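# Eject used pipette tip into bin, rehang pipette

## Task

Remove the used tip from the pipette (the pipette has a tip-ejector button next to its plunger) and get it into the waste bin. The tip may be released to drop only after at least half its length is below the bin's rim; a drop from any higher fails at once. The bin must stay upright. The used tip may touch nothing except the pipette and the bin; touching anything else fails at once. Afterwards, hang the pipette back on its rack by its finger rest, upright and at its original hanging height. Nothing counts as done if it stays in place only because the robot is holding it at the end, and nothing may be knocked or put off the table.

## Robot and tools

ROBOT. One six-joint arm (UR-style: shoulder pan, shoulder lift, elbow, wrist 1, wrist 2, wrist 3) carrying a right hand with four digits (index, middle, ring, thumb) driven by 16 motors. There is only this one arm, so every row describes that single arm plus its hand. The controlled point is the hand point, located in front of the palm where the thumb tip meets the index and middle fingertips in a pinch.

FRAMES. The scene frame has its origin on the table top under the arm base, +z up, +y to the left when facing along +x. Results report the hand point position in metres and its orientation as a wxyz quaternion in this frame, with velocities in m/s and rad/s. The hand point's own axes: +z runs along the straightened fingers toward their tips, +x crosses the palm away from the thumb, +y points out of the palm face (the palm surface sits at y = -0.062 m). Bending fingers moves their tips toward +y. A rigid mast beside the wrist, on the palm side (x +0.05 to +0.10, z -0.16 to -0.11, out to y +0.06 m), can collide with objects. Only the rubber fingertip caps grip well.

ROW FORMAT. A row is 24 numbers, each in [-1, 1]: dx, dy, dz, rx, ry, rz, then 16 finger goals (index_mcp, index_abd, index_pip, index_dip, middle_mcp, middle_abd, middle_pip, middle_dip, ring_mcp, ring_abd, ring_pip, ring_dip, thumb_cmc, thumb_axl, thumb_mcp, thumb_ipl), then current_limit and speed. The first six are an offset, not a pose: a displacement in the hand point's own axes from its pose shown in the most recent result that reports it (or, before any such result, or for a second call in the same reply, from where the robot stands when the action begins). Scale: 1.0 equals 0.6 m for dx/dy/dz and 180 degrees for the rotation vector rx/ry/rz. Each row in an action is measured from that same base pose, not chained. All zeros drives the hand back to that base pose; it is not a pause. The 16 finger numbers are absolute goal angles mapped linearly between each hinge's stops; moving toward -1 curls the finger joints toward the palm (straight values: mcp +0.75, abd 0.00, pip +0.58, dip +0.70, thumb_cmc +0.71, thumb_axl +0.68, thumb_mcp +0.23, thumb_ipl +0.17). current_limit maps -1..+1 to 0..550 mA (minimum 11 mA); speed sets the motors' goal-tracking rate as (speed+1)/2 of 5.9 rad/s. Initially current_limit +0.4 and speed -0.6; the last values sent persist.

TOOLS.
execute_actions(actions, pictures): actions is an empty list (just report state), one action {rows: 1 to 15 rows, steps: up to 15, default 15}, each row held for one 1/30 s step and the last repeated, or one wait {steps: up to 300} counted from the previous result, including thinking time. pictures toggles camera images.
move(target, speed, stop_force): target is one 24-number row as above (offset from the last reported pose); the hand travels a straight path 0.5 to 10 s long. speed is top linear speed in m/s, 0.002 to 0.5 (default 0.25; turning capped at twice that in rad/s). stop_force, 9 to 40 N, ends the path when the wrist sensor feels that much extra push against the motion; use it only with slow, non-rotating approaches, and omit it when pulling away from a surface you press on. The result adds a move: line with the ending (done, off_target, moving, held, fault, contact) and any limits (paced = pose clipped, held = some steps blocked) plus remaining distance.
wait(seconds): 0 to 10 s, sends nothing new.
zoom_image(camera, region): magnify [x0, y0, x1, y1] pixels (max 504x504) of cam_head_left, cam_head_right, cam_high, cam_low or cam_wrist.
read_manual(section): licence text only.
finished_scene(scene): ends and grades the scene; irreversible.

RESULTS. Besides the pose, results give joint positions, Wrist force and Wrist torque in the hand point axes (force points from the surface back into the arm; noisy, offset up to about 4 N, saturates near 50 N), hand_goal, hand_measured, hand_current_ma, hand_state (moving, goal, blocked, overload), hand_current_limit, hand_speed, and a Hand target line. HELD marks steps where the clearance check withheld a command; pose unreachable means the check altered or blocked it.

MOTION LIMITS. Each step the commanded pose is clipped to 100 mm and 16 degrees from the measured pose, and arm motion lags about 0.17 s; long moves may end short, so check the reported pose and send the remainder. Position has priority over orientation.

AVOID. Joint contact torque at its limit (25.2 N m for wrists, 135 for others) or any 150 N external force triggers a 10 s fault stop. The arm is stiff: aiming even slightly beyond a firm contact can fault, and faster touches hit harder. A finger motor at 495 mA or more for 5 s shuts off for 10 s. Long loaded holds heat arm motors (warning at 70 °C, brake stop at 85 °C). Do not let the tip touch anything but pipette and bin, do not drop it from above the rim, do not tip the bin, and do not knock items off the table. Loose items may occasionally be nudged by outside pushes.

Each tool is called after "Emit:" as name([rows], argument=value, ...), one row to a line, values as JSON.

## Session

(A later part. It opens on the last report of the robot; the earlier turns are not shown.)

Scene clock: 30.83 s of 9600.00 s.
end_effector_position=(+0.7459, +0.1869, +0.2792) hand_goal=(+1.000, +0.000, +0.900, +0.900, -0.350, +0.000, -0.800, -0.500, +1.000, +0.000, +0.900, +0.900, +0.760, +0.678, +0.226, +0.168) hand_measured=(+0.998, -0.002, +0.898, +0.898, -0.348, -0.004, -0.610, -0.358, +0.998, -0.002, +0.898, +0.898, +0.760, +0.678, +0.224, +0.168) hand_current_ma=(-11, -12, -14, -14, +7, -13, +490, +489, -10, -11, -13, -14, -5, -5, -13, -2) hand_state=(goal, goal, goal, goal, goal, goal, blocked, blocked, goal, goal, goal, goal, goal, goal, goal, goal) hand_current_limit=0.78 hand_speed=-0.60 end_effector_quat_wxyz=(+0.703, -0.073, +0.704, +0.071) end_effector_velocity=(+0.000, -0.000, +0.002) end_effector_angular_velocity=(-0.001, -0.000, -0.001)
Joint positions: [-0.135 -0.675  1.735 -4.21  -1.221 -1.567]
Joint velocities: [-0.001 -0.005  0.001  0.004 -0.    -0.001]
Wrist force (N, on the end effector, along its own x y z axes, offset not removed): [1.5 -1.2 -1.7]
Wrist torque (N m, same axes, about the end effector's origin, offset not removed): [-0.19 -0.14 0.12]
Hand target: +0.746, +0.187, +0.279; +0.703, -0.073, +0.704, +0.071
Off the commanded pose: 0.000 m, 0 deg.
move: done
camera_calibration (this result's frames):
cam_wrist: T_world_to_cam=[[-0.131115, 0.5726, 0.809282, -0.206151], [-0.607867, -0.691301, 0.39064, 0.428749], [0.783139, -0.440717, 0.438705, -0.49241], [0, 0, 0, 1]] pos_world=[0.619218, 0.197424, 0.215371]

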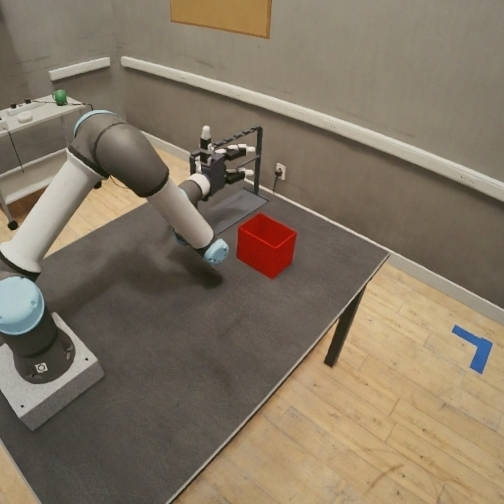

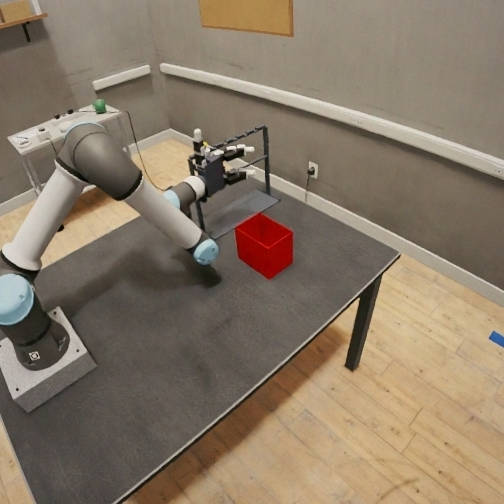

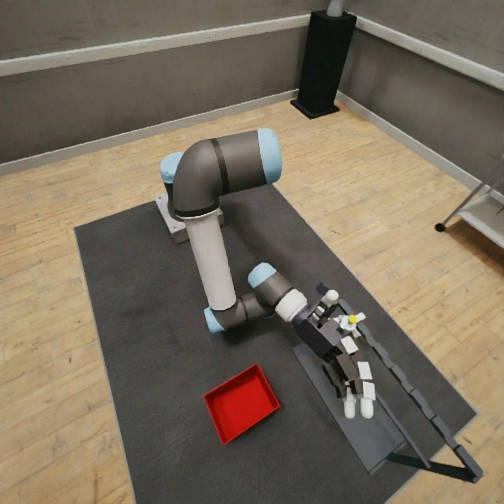

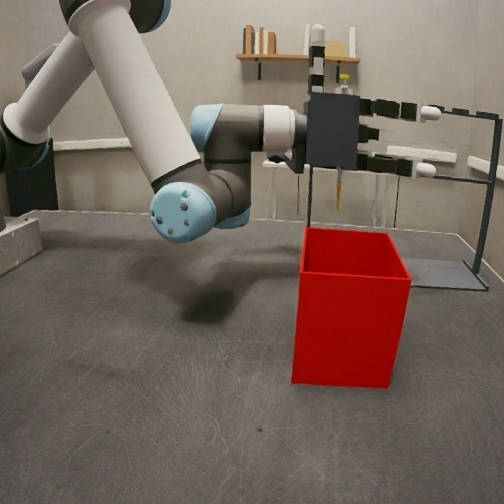

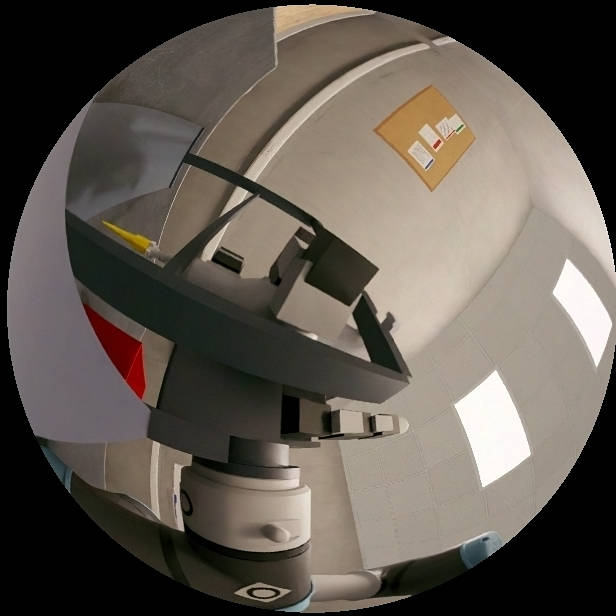

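Emit:
move(target=[0,-0.163,-0.033,0,0,0,1,0,0.9,0.9,-0.35,0,-0.8,-0.5,1,0,0.9,0.9,0.76,0.678,0.226,0.168,0.78,-0.6], speed=0.04)

Emit:
move(target=[-0.11,0,0,0,0,0,-0.2,0,-0.35,-0.1,-0.35,0,-0.8,-0.5,1,0,0.9,0.9,0.76,0.678,0.226,0.168,0.78,-0.6], speed=0.05)

Emit:
move(target=[0,-0.251,-0.038,0,0,0,-0.3,0,-0.8,-0.5,-0.35,0,-0.8,-0.5,1,0,0.9,0.9,0.76,0.678,0.226,0.168,0.78,-0.6], speed=0.07)

Scene clock: 37.97 s of 9600.00 s.
end_effector_position=(+0.7464, +0.0873, +0.2793) hand_goal=(+1.000, +0.000, +0.900, +0.900, -0.350, +0.000, -0.800, -0.500, +1.000, +0.000, +0.900, +0.900, +0.760, +0.678, +0.226, +0.168) hand_measured=(+0.998, -0.002, +0.898, +0.898, -0.348, -0.004, -0.610, -0.358, +0.998, -0.002, +0.898, +0.898, +0.760, +0.678, +0.224, +0.168) hand_current_ma=(-11, -12, -14, -14, +7, -13, +489, +489, -10, -11, -13, -14, -5, -5, -13, -2) hand_state=(goal, goal, goal, goal, goal, goal, blocked, blocked, goal, goal, goal, goal, goal, goal, goal, goal) hand_current_limit=0.78 hand_speed=-0.60 end_effector_quat_wxyz=(+0.703, -0.073, +0.704, +0.071) end_effector_velocity=(+0.000, -0.003, -0.001) end_effector_angular_velocity=(-0.000, +0.002, +0.000)
Joint positions: [-0.32  -0.675  1.736 -4.212 -1.036 -1.565]
Joint velocities: [-0.005  0.001 -0.     0.002  0.005 -0.001]
Wrist force (N, on the end effector, along its own x y z axes, offset not removed): [0.7 -0.9 -0.6]
Wrist torque (N m, same axes, about the end effector's origin, offset not removed): [-0.14 -0.05 0.09]
Hand target: +0.746, +0.087, +0.279; +0.703, -0.073, +0.704, +0.071
Off the commanded pose: 0.000 m, 0 deg.
After step 90, 1.27 s passed at rest.
move: done
camera_calibration (this result's frames):
cam_wrist: T_world_to_cam=[[-0.131047, 0.572856, 0.809112, -0.149208], [-0.607848, -0.691169, 0.390903, 0.360101], [0.783165, -0.440591, 0.438785, -0.536844], [0, 0, 0, 1]] pos_world=[0.61977, 0.097837, 0.215521]

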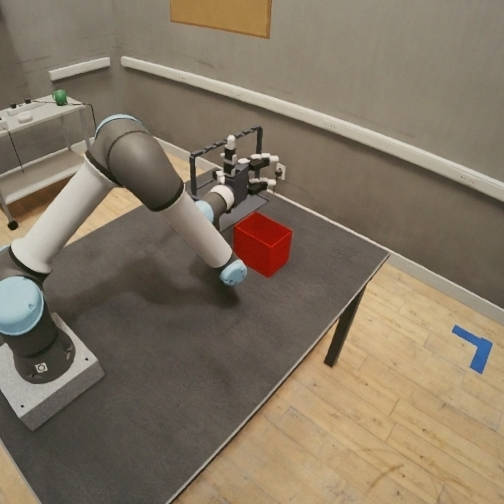

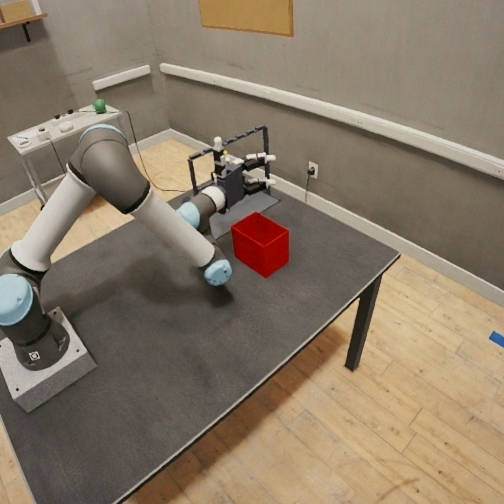

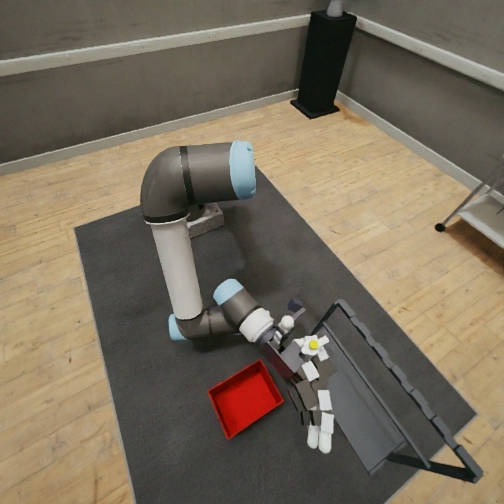

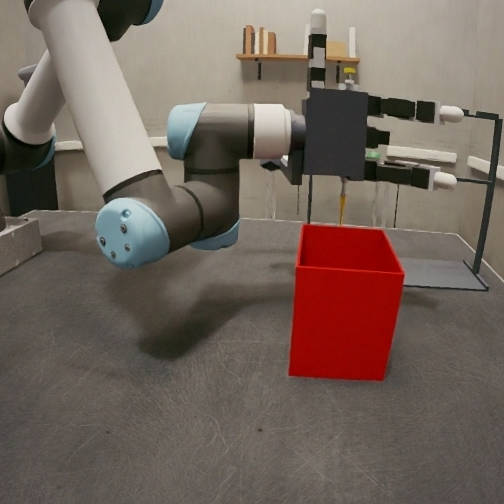

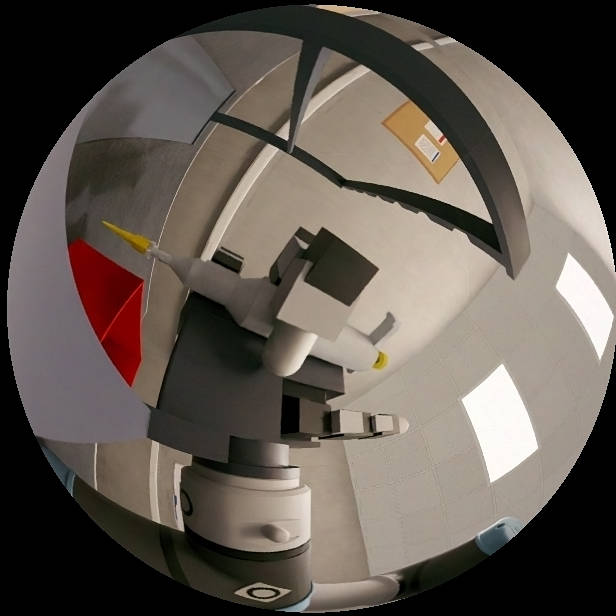

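Scene clock: 39.70 s of 9600.00 s.
end_effector_position=(+0.7467, +0.0874, +0.3452) hand_goal=(-0.200, +0.000, -0.350, -0.100, -0.350, +0.000, -0.800, -0.500, +1.000, +0.000, +0.900, +0.900, +0.760, +0.678, +0.226, +0.168) hand_measured=(-0.198, -0.002, -0.348, -0.098, -0.348, -0.004, -0.610, -0.358, +0.998, -0.002, +0.898, +0.898, +0.760, +0.678, +0.224, +0.168) hand_current_ma=(+14, -12, +14, +14, +7, -13, +489, +490, -10, -11, -13, -14, -5, -5, -13, -2) hand_state=(goal, goal, goal, goal, goal, goal, blocked, blocked, goal, goal, goal, goal, goal, goal, goal, goal) hand_current_limit=0.78 hand_speed=-0.60 end_effector_quat_wxyz=(+0.703, -0.073, +0.704, +0.071) end_effector_velocity=(+0.000, -0.000, +0.002) end_effector_angular_velocity=(-0.001, +0.000, -0.000)
Joint positions: [-0.321 -0.808  1.755 -4.098 -1.035 -1.565]
Joint velocities: [-0.    -0.004 -0.     0.005  0.    -0.001]
Wrist force (N, on the end effector, along its own x y z axes, offset not removed): [1.7 0.0 1.5]
Wrist torque (N m, same axes, about the end effector's origin, offset not removed): [-0.19 -0.25 0.05]
Hand target: +0.747, +0.087, +0.345; +0.703, -0.073, +0.704, +0.071
Off the commanded pose: 0.000 m, 0 deg.
move: done
camera_calibration (this result's frames):
cam_wrist: T_world_to_cam=[[-0.131038, 0.572715, 0.809213, -0.202555], [-0.607845, -0.691237, 0.390789, 0.334628], [0.783169, -0.440668, 0.438701, -0.565803], [0, 0, 0, 1]] pos_world=[0.619979, 0.0979825, 0.28136]

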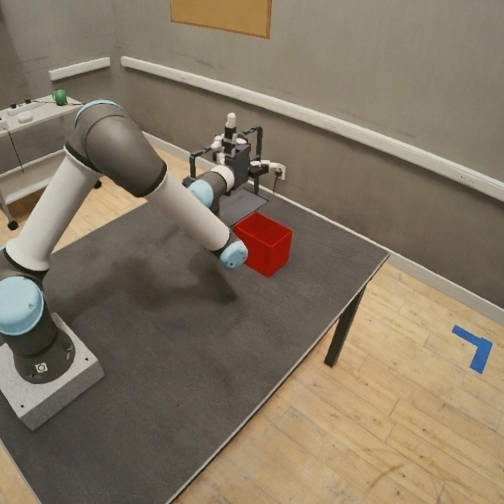

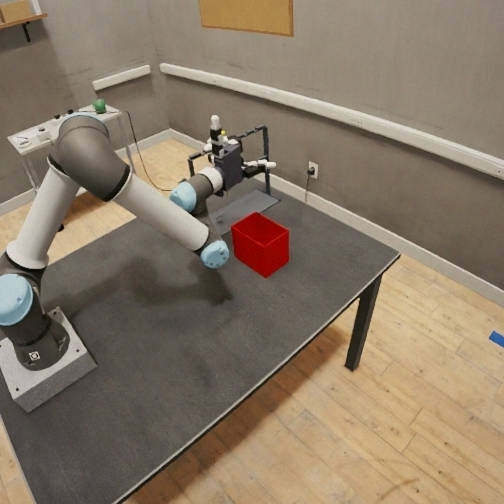

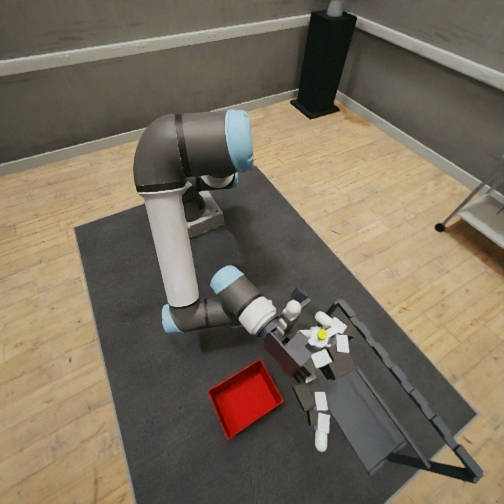

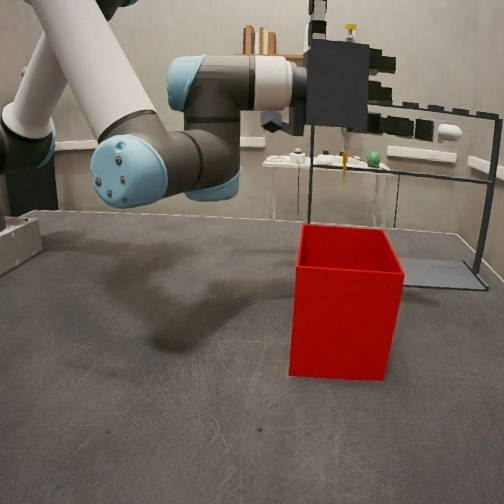

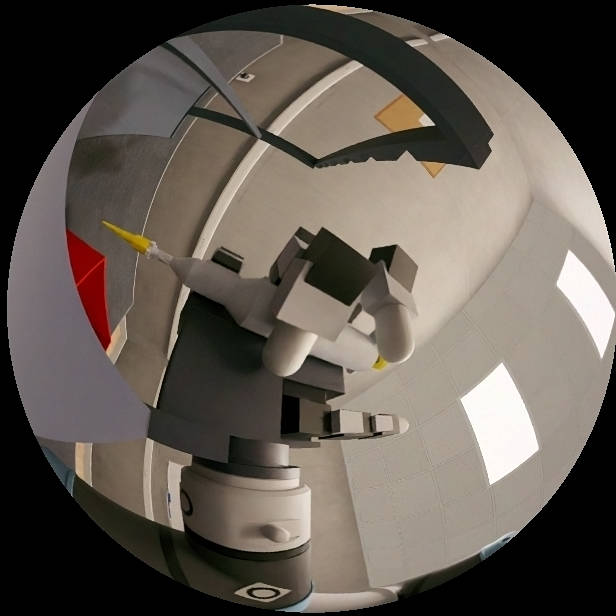

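Scene clock: 42.33 s of 9600.00 s.
end_effector_position=(+0.7550, -0.0645, +0.3453) hand_goal=(-0.300, +0.000, -0.800, -0.500, -0.350, +0.000, -0.800, -0.500, +1.000, +0.000, +0.900, +0.900, +0.760, +0.678, +0.226, +0.168) hand_measured=(-0.304, -0.006, -0.612, -0.390, -0.338, -0.004, -0.614, -0.358, +0.998, -0.002, +0.898, +0.898, +0.760, +0.678, +0.224, +0.168) hand_current_ma=(-19, -30, +490, +490, +64, -13, +490, +489, -10, -11, -13, -14, -5, -5, -13, -2) hand_state=(goal, goal, blocked, blocked, goal, goal, blocked, blocked, goal, goal, goal, goal, goal, goal, goal, goal) hand_current_limit=0.78 hand_speed=-0.60 end_effector_quat_wxyz=(+0.703, -0.073, +0.704, +0.070) end_effector_velocity=(+0.000, -0.002, -0.000) end_effector_angular_velocity=(+0.000, +0.000, -0.000)
Joint positions: [-0.566 -0.746  1.617 -4.023 -0.79  -1.563]
Joint velocities: [-0.003  0.002 -0.003  0.001  0.003  0.   ]
Wrist force (N, on the end effector, along its own x y z axes, offset not removed): [1.1 0.1 -0.7]
Wrist torque (N m, same axes, about the end effector's origin, offset not removed): [-0.01 -0.14 0.03]
Hand target: +0.755, -0.065, +0.345; +0.703, -0.073, +0.704, +0.070
Off the commanded pose: 0.000 m, 0 deg.
move: done
camera_calibration (this result's frames):
cam_wrist: T_world_to_cam=[[-0.130873, 0.573029, 0.809018, -0.114659], [-0.607789, -0.691072, 0.391167, 0.234461], [0.78324, -0.440519, 0.438723, -0.63939], [0, 0, 0, 1]] pos_world=[0.628293, -0.0539311, 0.281563]

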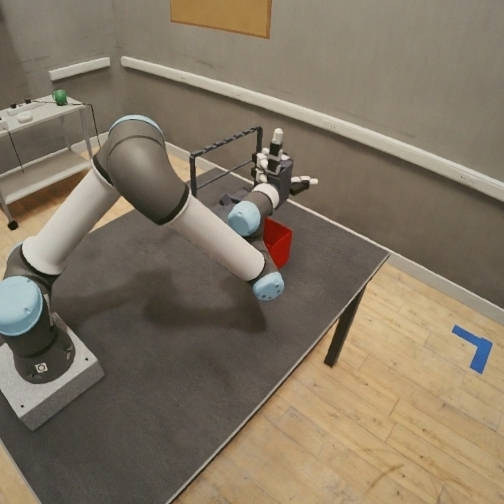

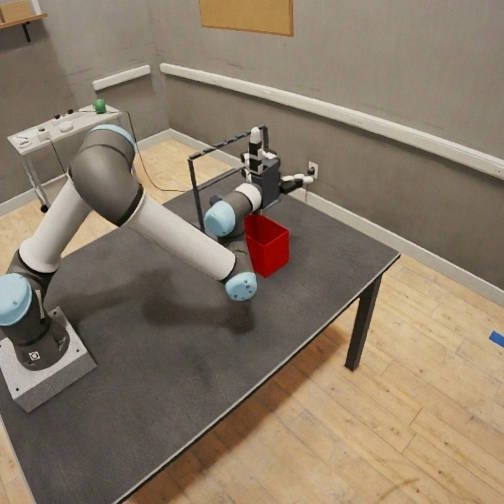

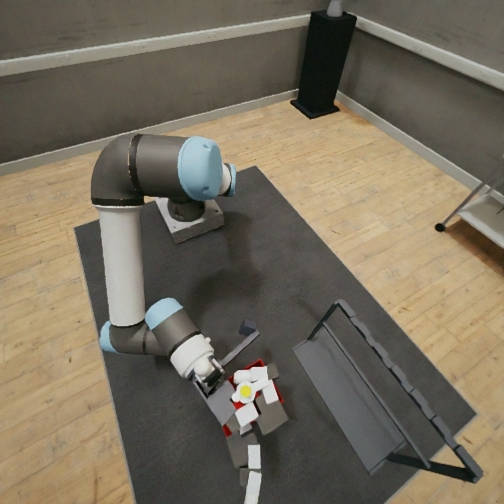

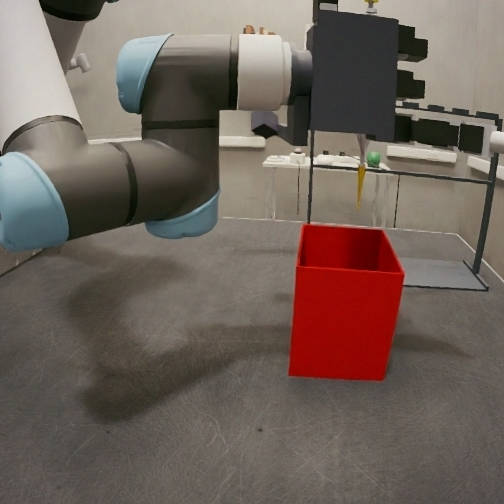

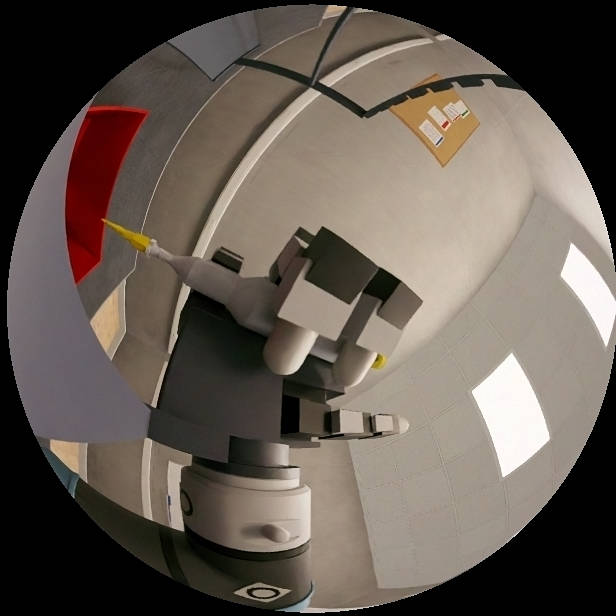

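Emit:
move(target=[0.175,0,-0.015,0,0,0,-0.3,0,-0.8,-0.5,-0.35,0,-0.8,-0.5,1,0,0.9,0.9,0.76,0.678,0.226,0.168,0.78,-0.6], speed=0.05)

Emit:
execute_actions([
  {"rows":[[0,0,0,0,0,0,-0.3,0,-0.8,-0.5,-0.35,0,-0.8,-0.5,1,0,0.9,0.9,0.73,0.63,-0.3,-0.15,0.78,0]]},
])

Emit:
zoom_image(camera="cam_high", region=[190,330,300,440])

Scene clock: 47.83 s of 9600.00 s.
end_effector_position=(+0.7458, -0.0665, +0.2405) hand_goal=(-0.300, +0.000, -0.800, -0.500, -0.350, +0.000, -0.800, -0.500, +1.000, +0.000, +0.900, +0.900, +0.760, +0.678, +0.226, +0.168) hand_measured=(-0.304, -0.006, -0.612, -0.390, -0.338, -0.004, -0.614, -0.358, +0.998, -0.002, +0.898, +0.898, +0.760, +0.678, +0.224, +0.168) hand_current_ma=(-19, -30, +489, +490, +64, -13, +489, +489, -10, -11, -13, -14, -5, -5, -13, -2) hand_state=(goal, goal, blocked, blocked, goal, goal, blocked, blocked, goal, goal, goal, goal, goal, goal, goal, goal) hand_current_limit=0.78 hand_speed=-0.60 end_effector_quat_wxyz=(+0.703, -0.073, +0.704, +0.070) end_effector_velocity=(+0.000, -0.000, -0.002) end_effector_angular_velocity=(+0.001, +0.000, +0.000)
Joint positions: [-0.576 -0.553  1.602 -4.201 -0.78  -1.563]
Joint velocities: [ 0.     0.004 -0.002 -0.003  0.     0.001]
Wrist force (N, on the end effector, along its own x y z axes, offset not removed): [0.1 -1.5 -2.3]
Wrist torque (N m, same axes, about the end effector's origin, offset not removed): [0.00 -0.01 -0.14]
Hand target: +0.746, -0.067, +0.240; +0.703, -0.073, +0.704, +0.070
Off the commanded pose: 0.000 m, 0 deg.
move: done
camera_calibration (this result's frames):
cam_wrist: T_world_to_cam=[[-0.130844, 0.573056, 0.809003, -0.029907], [-0.607776, -0.691058, 0.391212, 0.268483], [0.783255, -0.440505, 0.438711, -0.587152], [0, 0, 0, 1]] pos_world=[0.619153, -0.055968, 0.176751]

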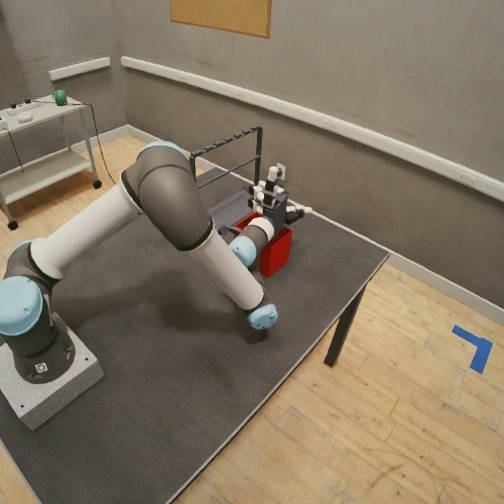

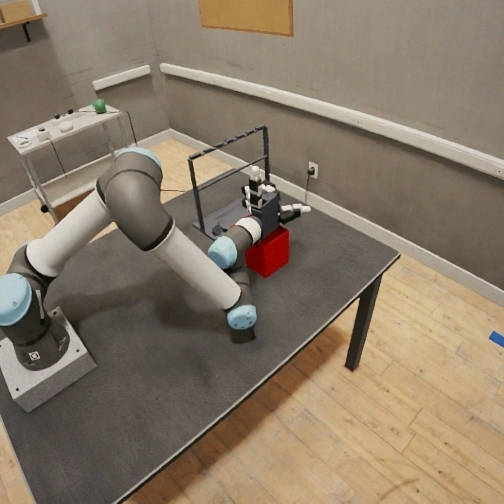

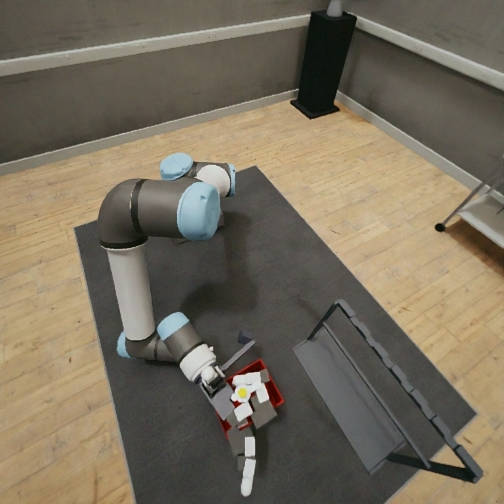

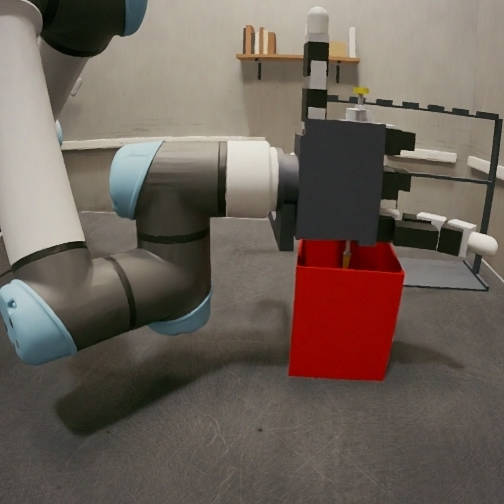

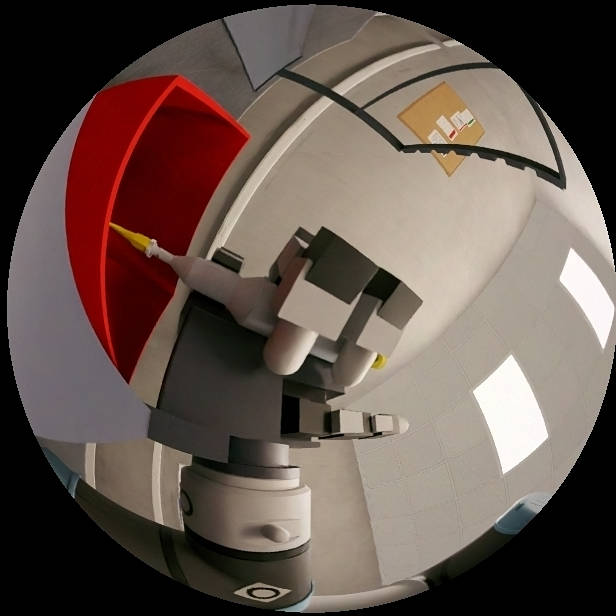

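Scene clock: 48.33 s of 9600.00 s.
end_effector_position=(+0.7458, -0.0665, +0.2404) hand_goal=(-0.300, +0.000, -0.800, -0.500, -0.350, +0.000, -0.800, -0.500, +1.000, +0.000, +0.900, +0.900, +0.730, +0.630, -0.300, -0.150) hand_measured=(-0.304, -0.006, -0.612, -0.390, -0.338, -0.004, -0.614, -0.358, +0.998, -0.002, +0.898, +0.898, +0.734, +0.632, -0.254, -0.150) hand_current_ma=(-19, -30, +489, +489, +64, -13, +489, +490, -10, -11, -13, -14, +18, +14, +43, +4) hand_state=(goal, goal, blocked, blocked, goal, goal, blocked, blocked, goal, goal, goal, goal, goal, goal, moving, goal) hand_current_limit=0.78 hand_speed=0.00 end_effector_quat_wxyz=(+0.703, -0.073, +0.704, +0.070) end_effector_velocity=(-0.000, -0.000, +0.001) end_effector_angular_velocity=(-0.000, -0.001, +0.000)
Joint positions: [-0.576 -0.553  1.601 -4.201 -0.78  -1.563]
Joint velocities: [-0.    -0.001 -0.    -0.     0.     0.   ]
Wrist force (N, on the end effector, along its own x y z axes, offset not removed): [0.3 0.3 0.0]
Wrist torque (N m, same axes, about the end effector's origin, offset not removed): [0.03 0.05 -0.19]
Hand target: +0.746, -0.067, +0.241; +0.703, -0.073, +0.704, +0.070
Off the commanded pose: 0.000 m, 0 deg.
Steps of this call (steps 1 to 15: all 15 steps of this action). Readings (end_effector_position | what the end effector reports):
1: (+0.7458, -0.0665, +0.2405) | hand_goal=(-0.300, +0.000, -0.800, -0.500, -0.350, +0.000, -0.800, -0.500, +1.000, +0.000, +0.900, +0.900, +0.730, +0.630, -0.300, -0.150) hand_measured=(-0.304, -0.006, -0.612, -0.390, -0.338, -0.004, -0.614, -0.358, +0.998, -0.002, +0.898, +0.898, +0.760, +0.678, +0.224, +0.168) hand_current_ma=(-19, -30, +490, +489, +64, -13, +490, +490, -10, -11, -13, -14, -5, -5, -13, -2) hand_state=(goal, goal, blocked, blocked, goal, goal, blocked, blocked, goal, goal, goal, goal, moving, moving, moving, moving) hand_current_limit=0.78 hand_speed=0.00
2: (+0.7458, -0.0665, +0.2404) | hand_goal=(-0.300, +0.000, -0.800, -0.500, -0.350, +0.000, -0.800, -0.500, +1.000, +0.000, +0.900, +0.900, +0.730, +0.630, -0.300, -0.150) hand_measured=(-0.304, -0.006, -0.612, -0.390, -0.338, -0.004, -0.614, -0.358, +0.998, -0.002, +0.898, +0.898, +0.756, +0.670, +0.218, +0.160) hand_current_ma=(-19, -30, +490, +489, +64, -13, +490, +489, -10, -11, -13, -14, +102, +116, +209, +194) hand_state=(goal, goal, blocked, blocked, goal, goal, blocked, blocked, goal, goal, goal, goal, moving, moving, moving, moving) hand_current_limit=0.78 hand_speed=0.00
4: (+0.7458, -0.0665, +0.2404) | hand_goal=(-0.300, +0.000, -0.800, -0.500, -0.350, +0.000, -0.800, -0.500, +1.000, +0.000, +0.900, +0.900, +0.730, +0.630, -0.300, -0.150) hand_measured=(-0.304, -0.006, -0.612, -0.390, -0.338, -0.004, -0.614, -0.358, +0.998, -0.002, +0.898, +0.898, +0.736, +0.636, +0.152, +0.094) hand_current_ma=(-19, -30, +489, +490, +64, -13, +489, +489, -10, -11, -13, -14, +9, +5, +120, +123) hand_state=(goal, goal, blocked, blocked, goal, goal, blocked, blocked, goal, goal, goal, goal, moving, moving, moving, moving) hand_current_limit=0.78 hand_speed=0.00
8: (+0.7458, -0.0665, +0.2404) | hand_goal=(-0.300, +0.000, -0.800, -0.500, -0.350, +0.000, -0.800, -0.500, +1.000, +0.000, +0.900, +0.900, +0.730, +0.630, -0.300, -0.150) hand_measured=(-0.304, -0.006, -0.612, -0.390, -0.338, -0.004, -0.614, -0.358, +0.998, -0.002, +0.898, +0.898, +0.734, +0.632, +0.008, -0.058) hand_current_ma=(-19, -30, +490, +489, +64, -13, +490, +490, -10, -11, -13, -14, +19, +15, +68, +87) hand_state=(goal, goal, blocked, blocked, goal, goal, blocked, blocked, goal, goal, goal, goal, goal, goal, moving, moving) hand_current_limit=0.78 hand_speed=0.00
15: the state above
camera_calibration (this result's frames):
cam_wrist: T_world_to_cam=[[-0.130788, 0.573011, 0.809045, -0.0298878], [-0.607751, -0.691079, 0.391214, 0.268489], [0.783284, -0.440532, 0.438633, -0.587127], [0, 0, 0, 1]] pos_world=[0.619153, -0.0559745, 0.176677]

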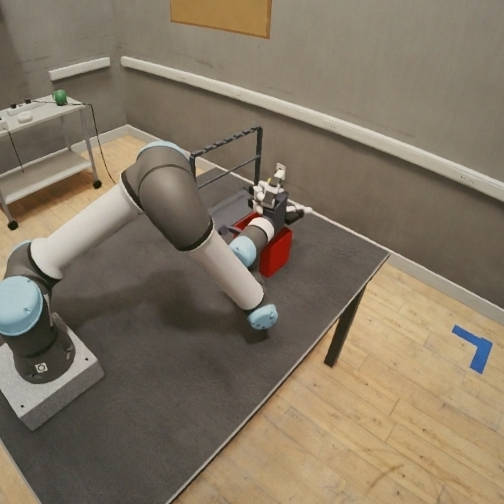

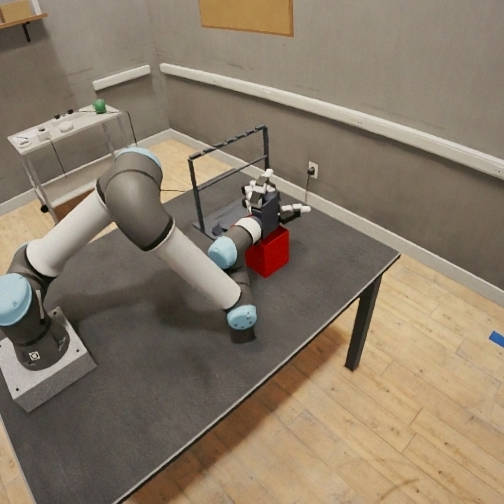

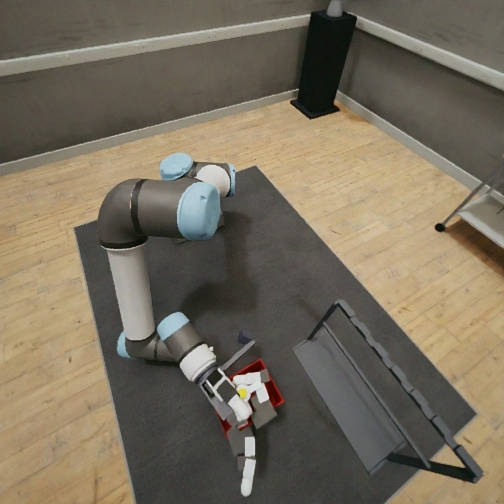

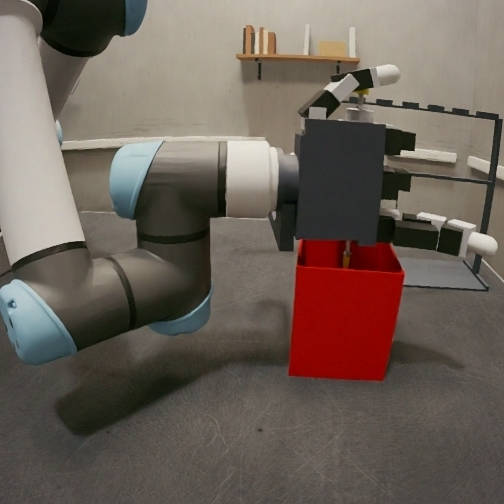

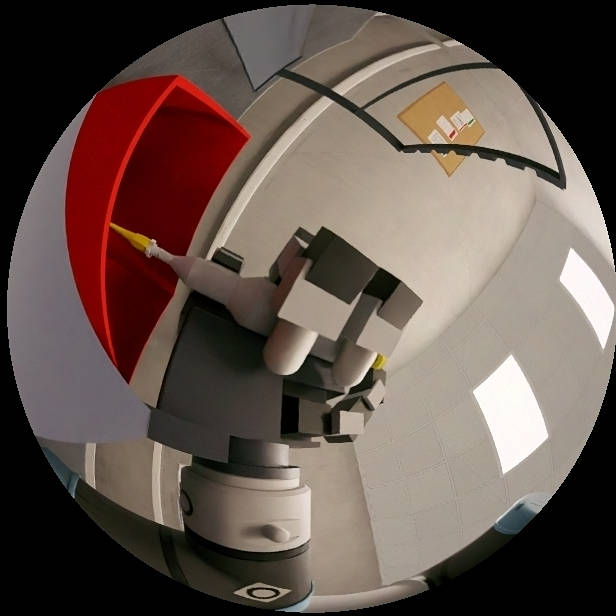

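Region (190, 330, 300, 440) of cam_high's 504x504 image, scaled by 4.582, with more detail than that image has.

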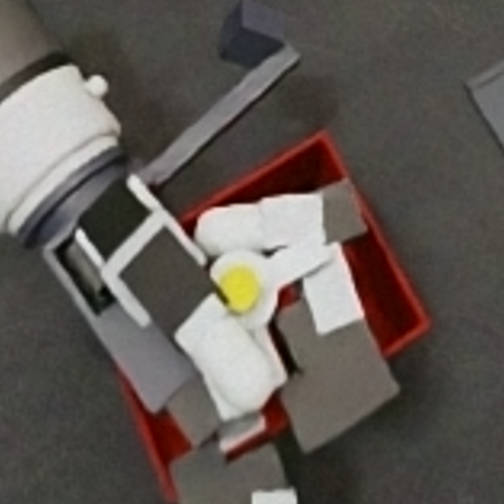

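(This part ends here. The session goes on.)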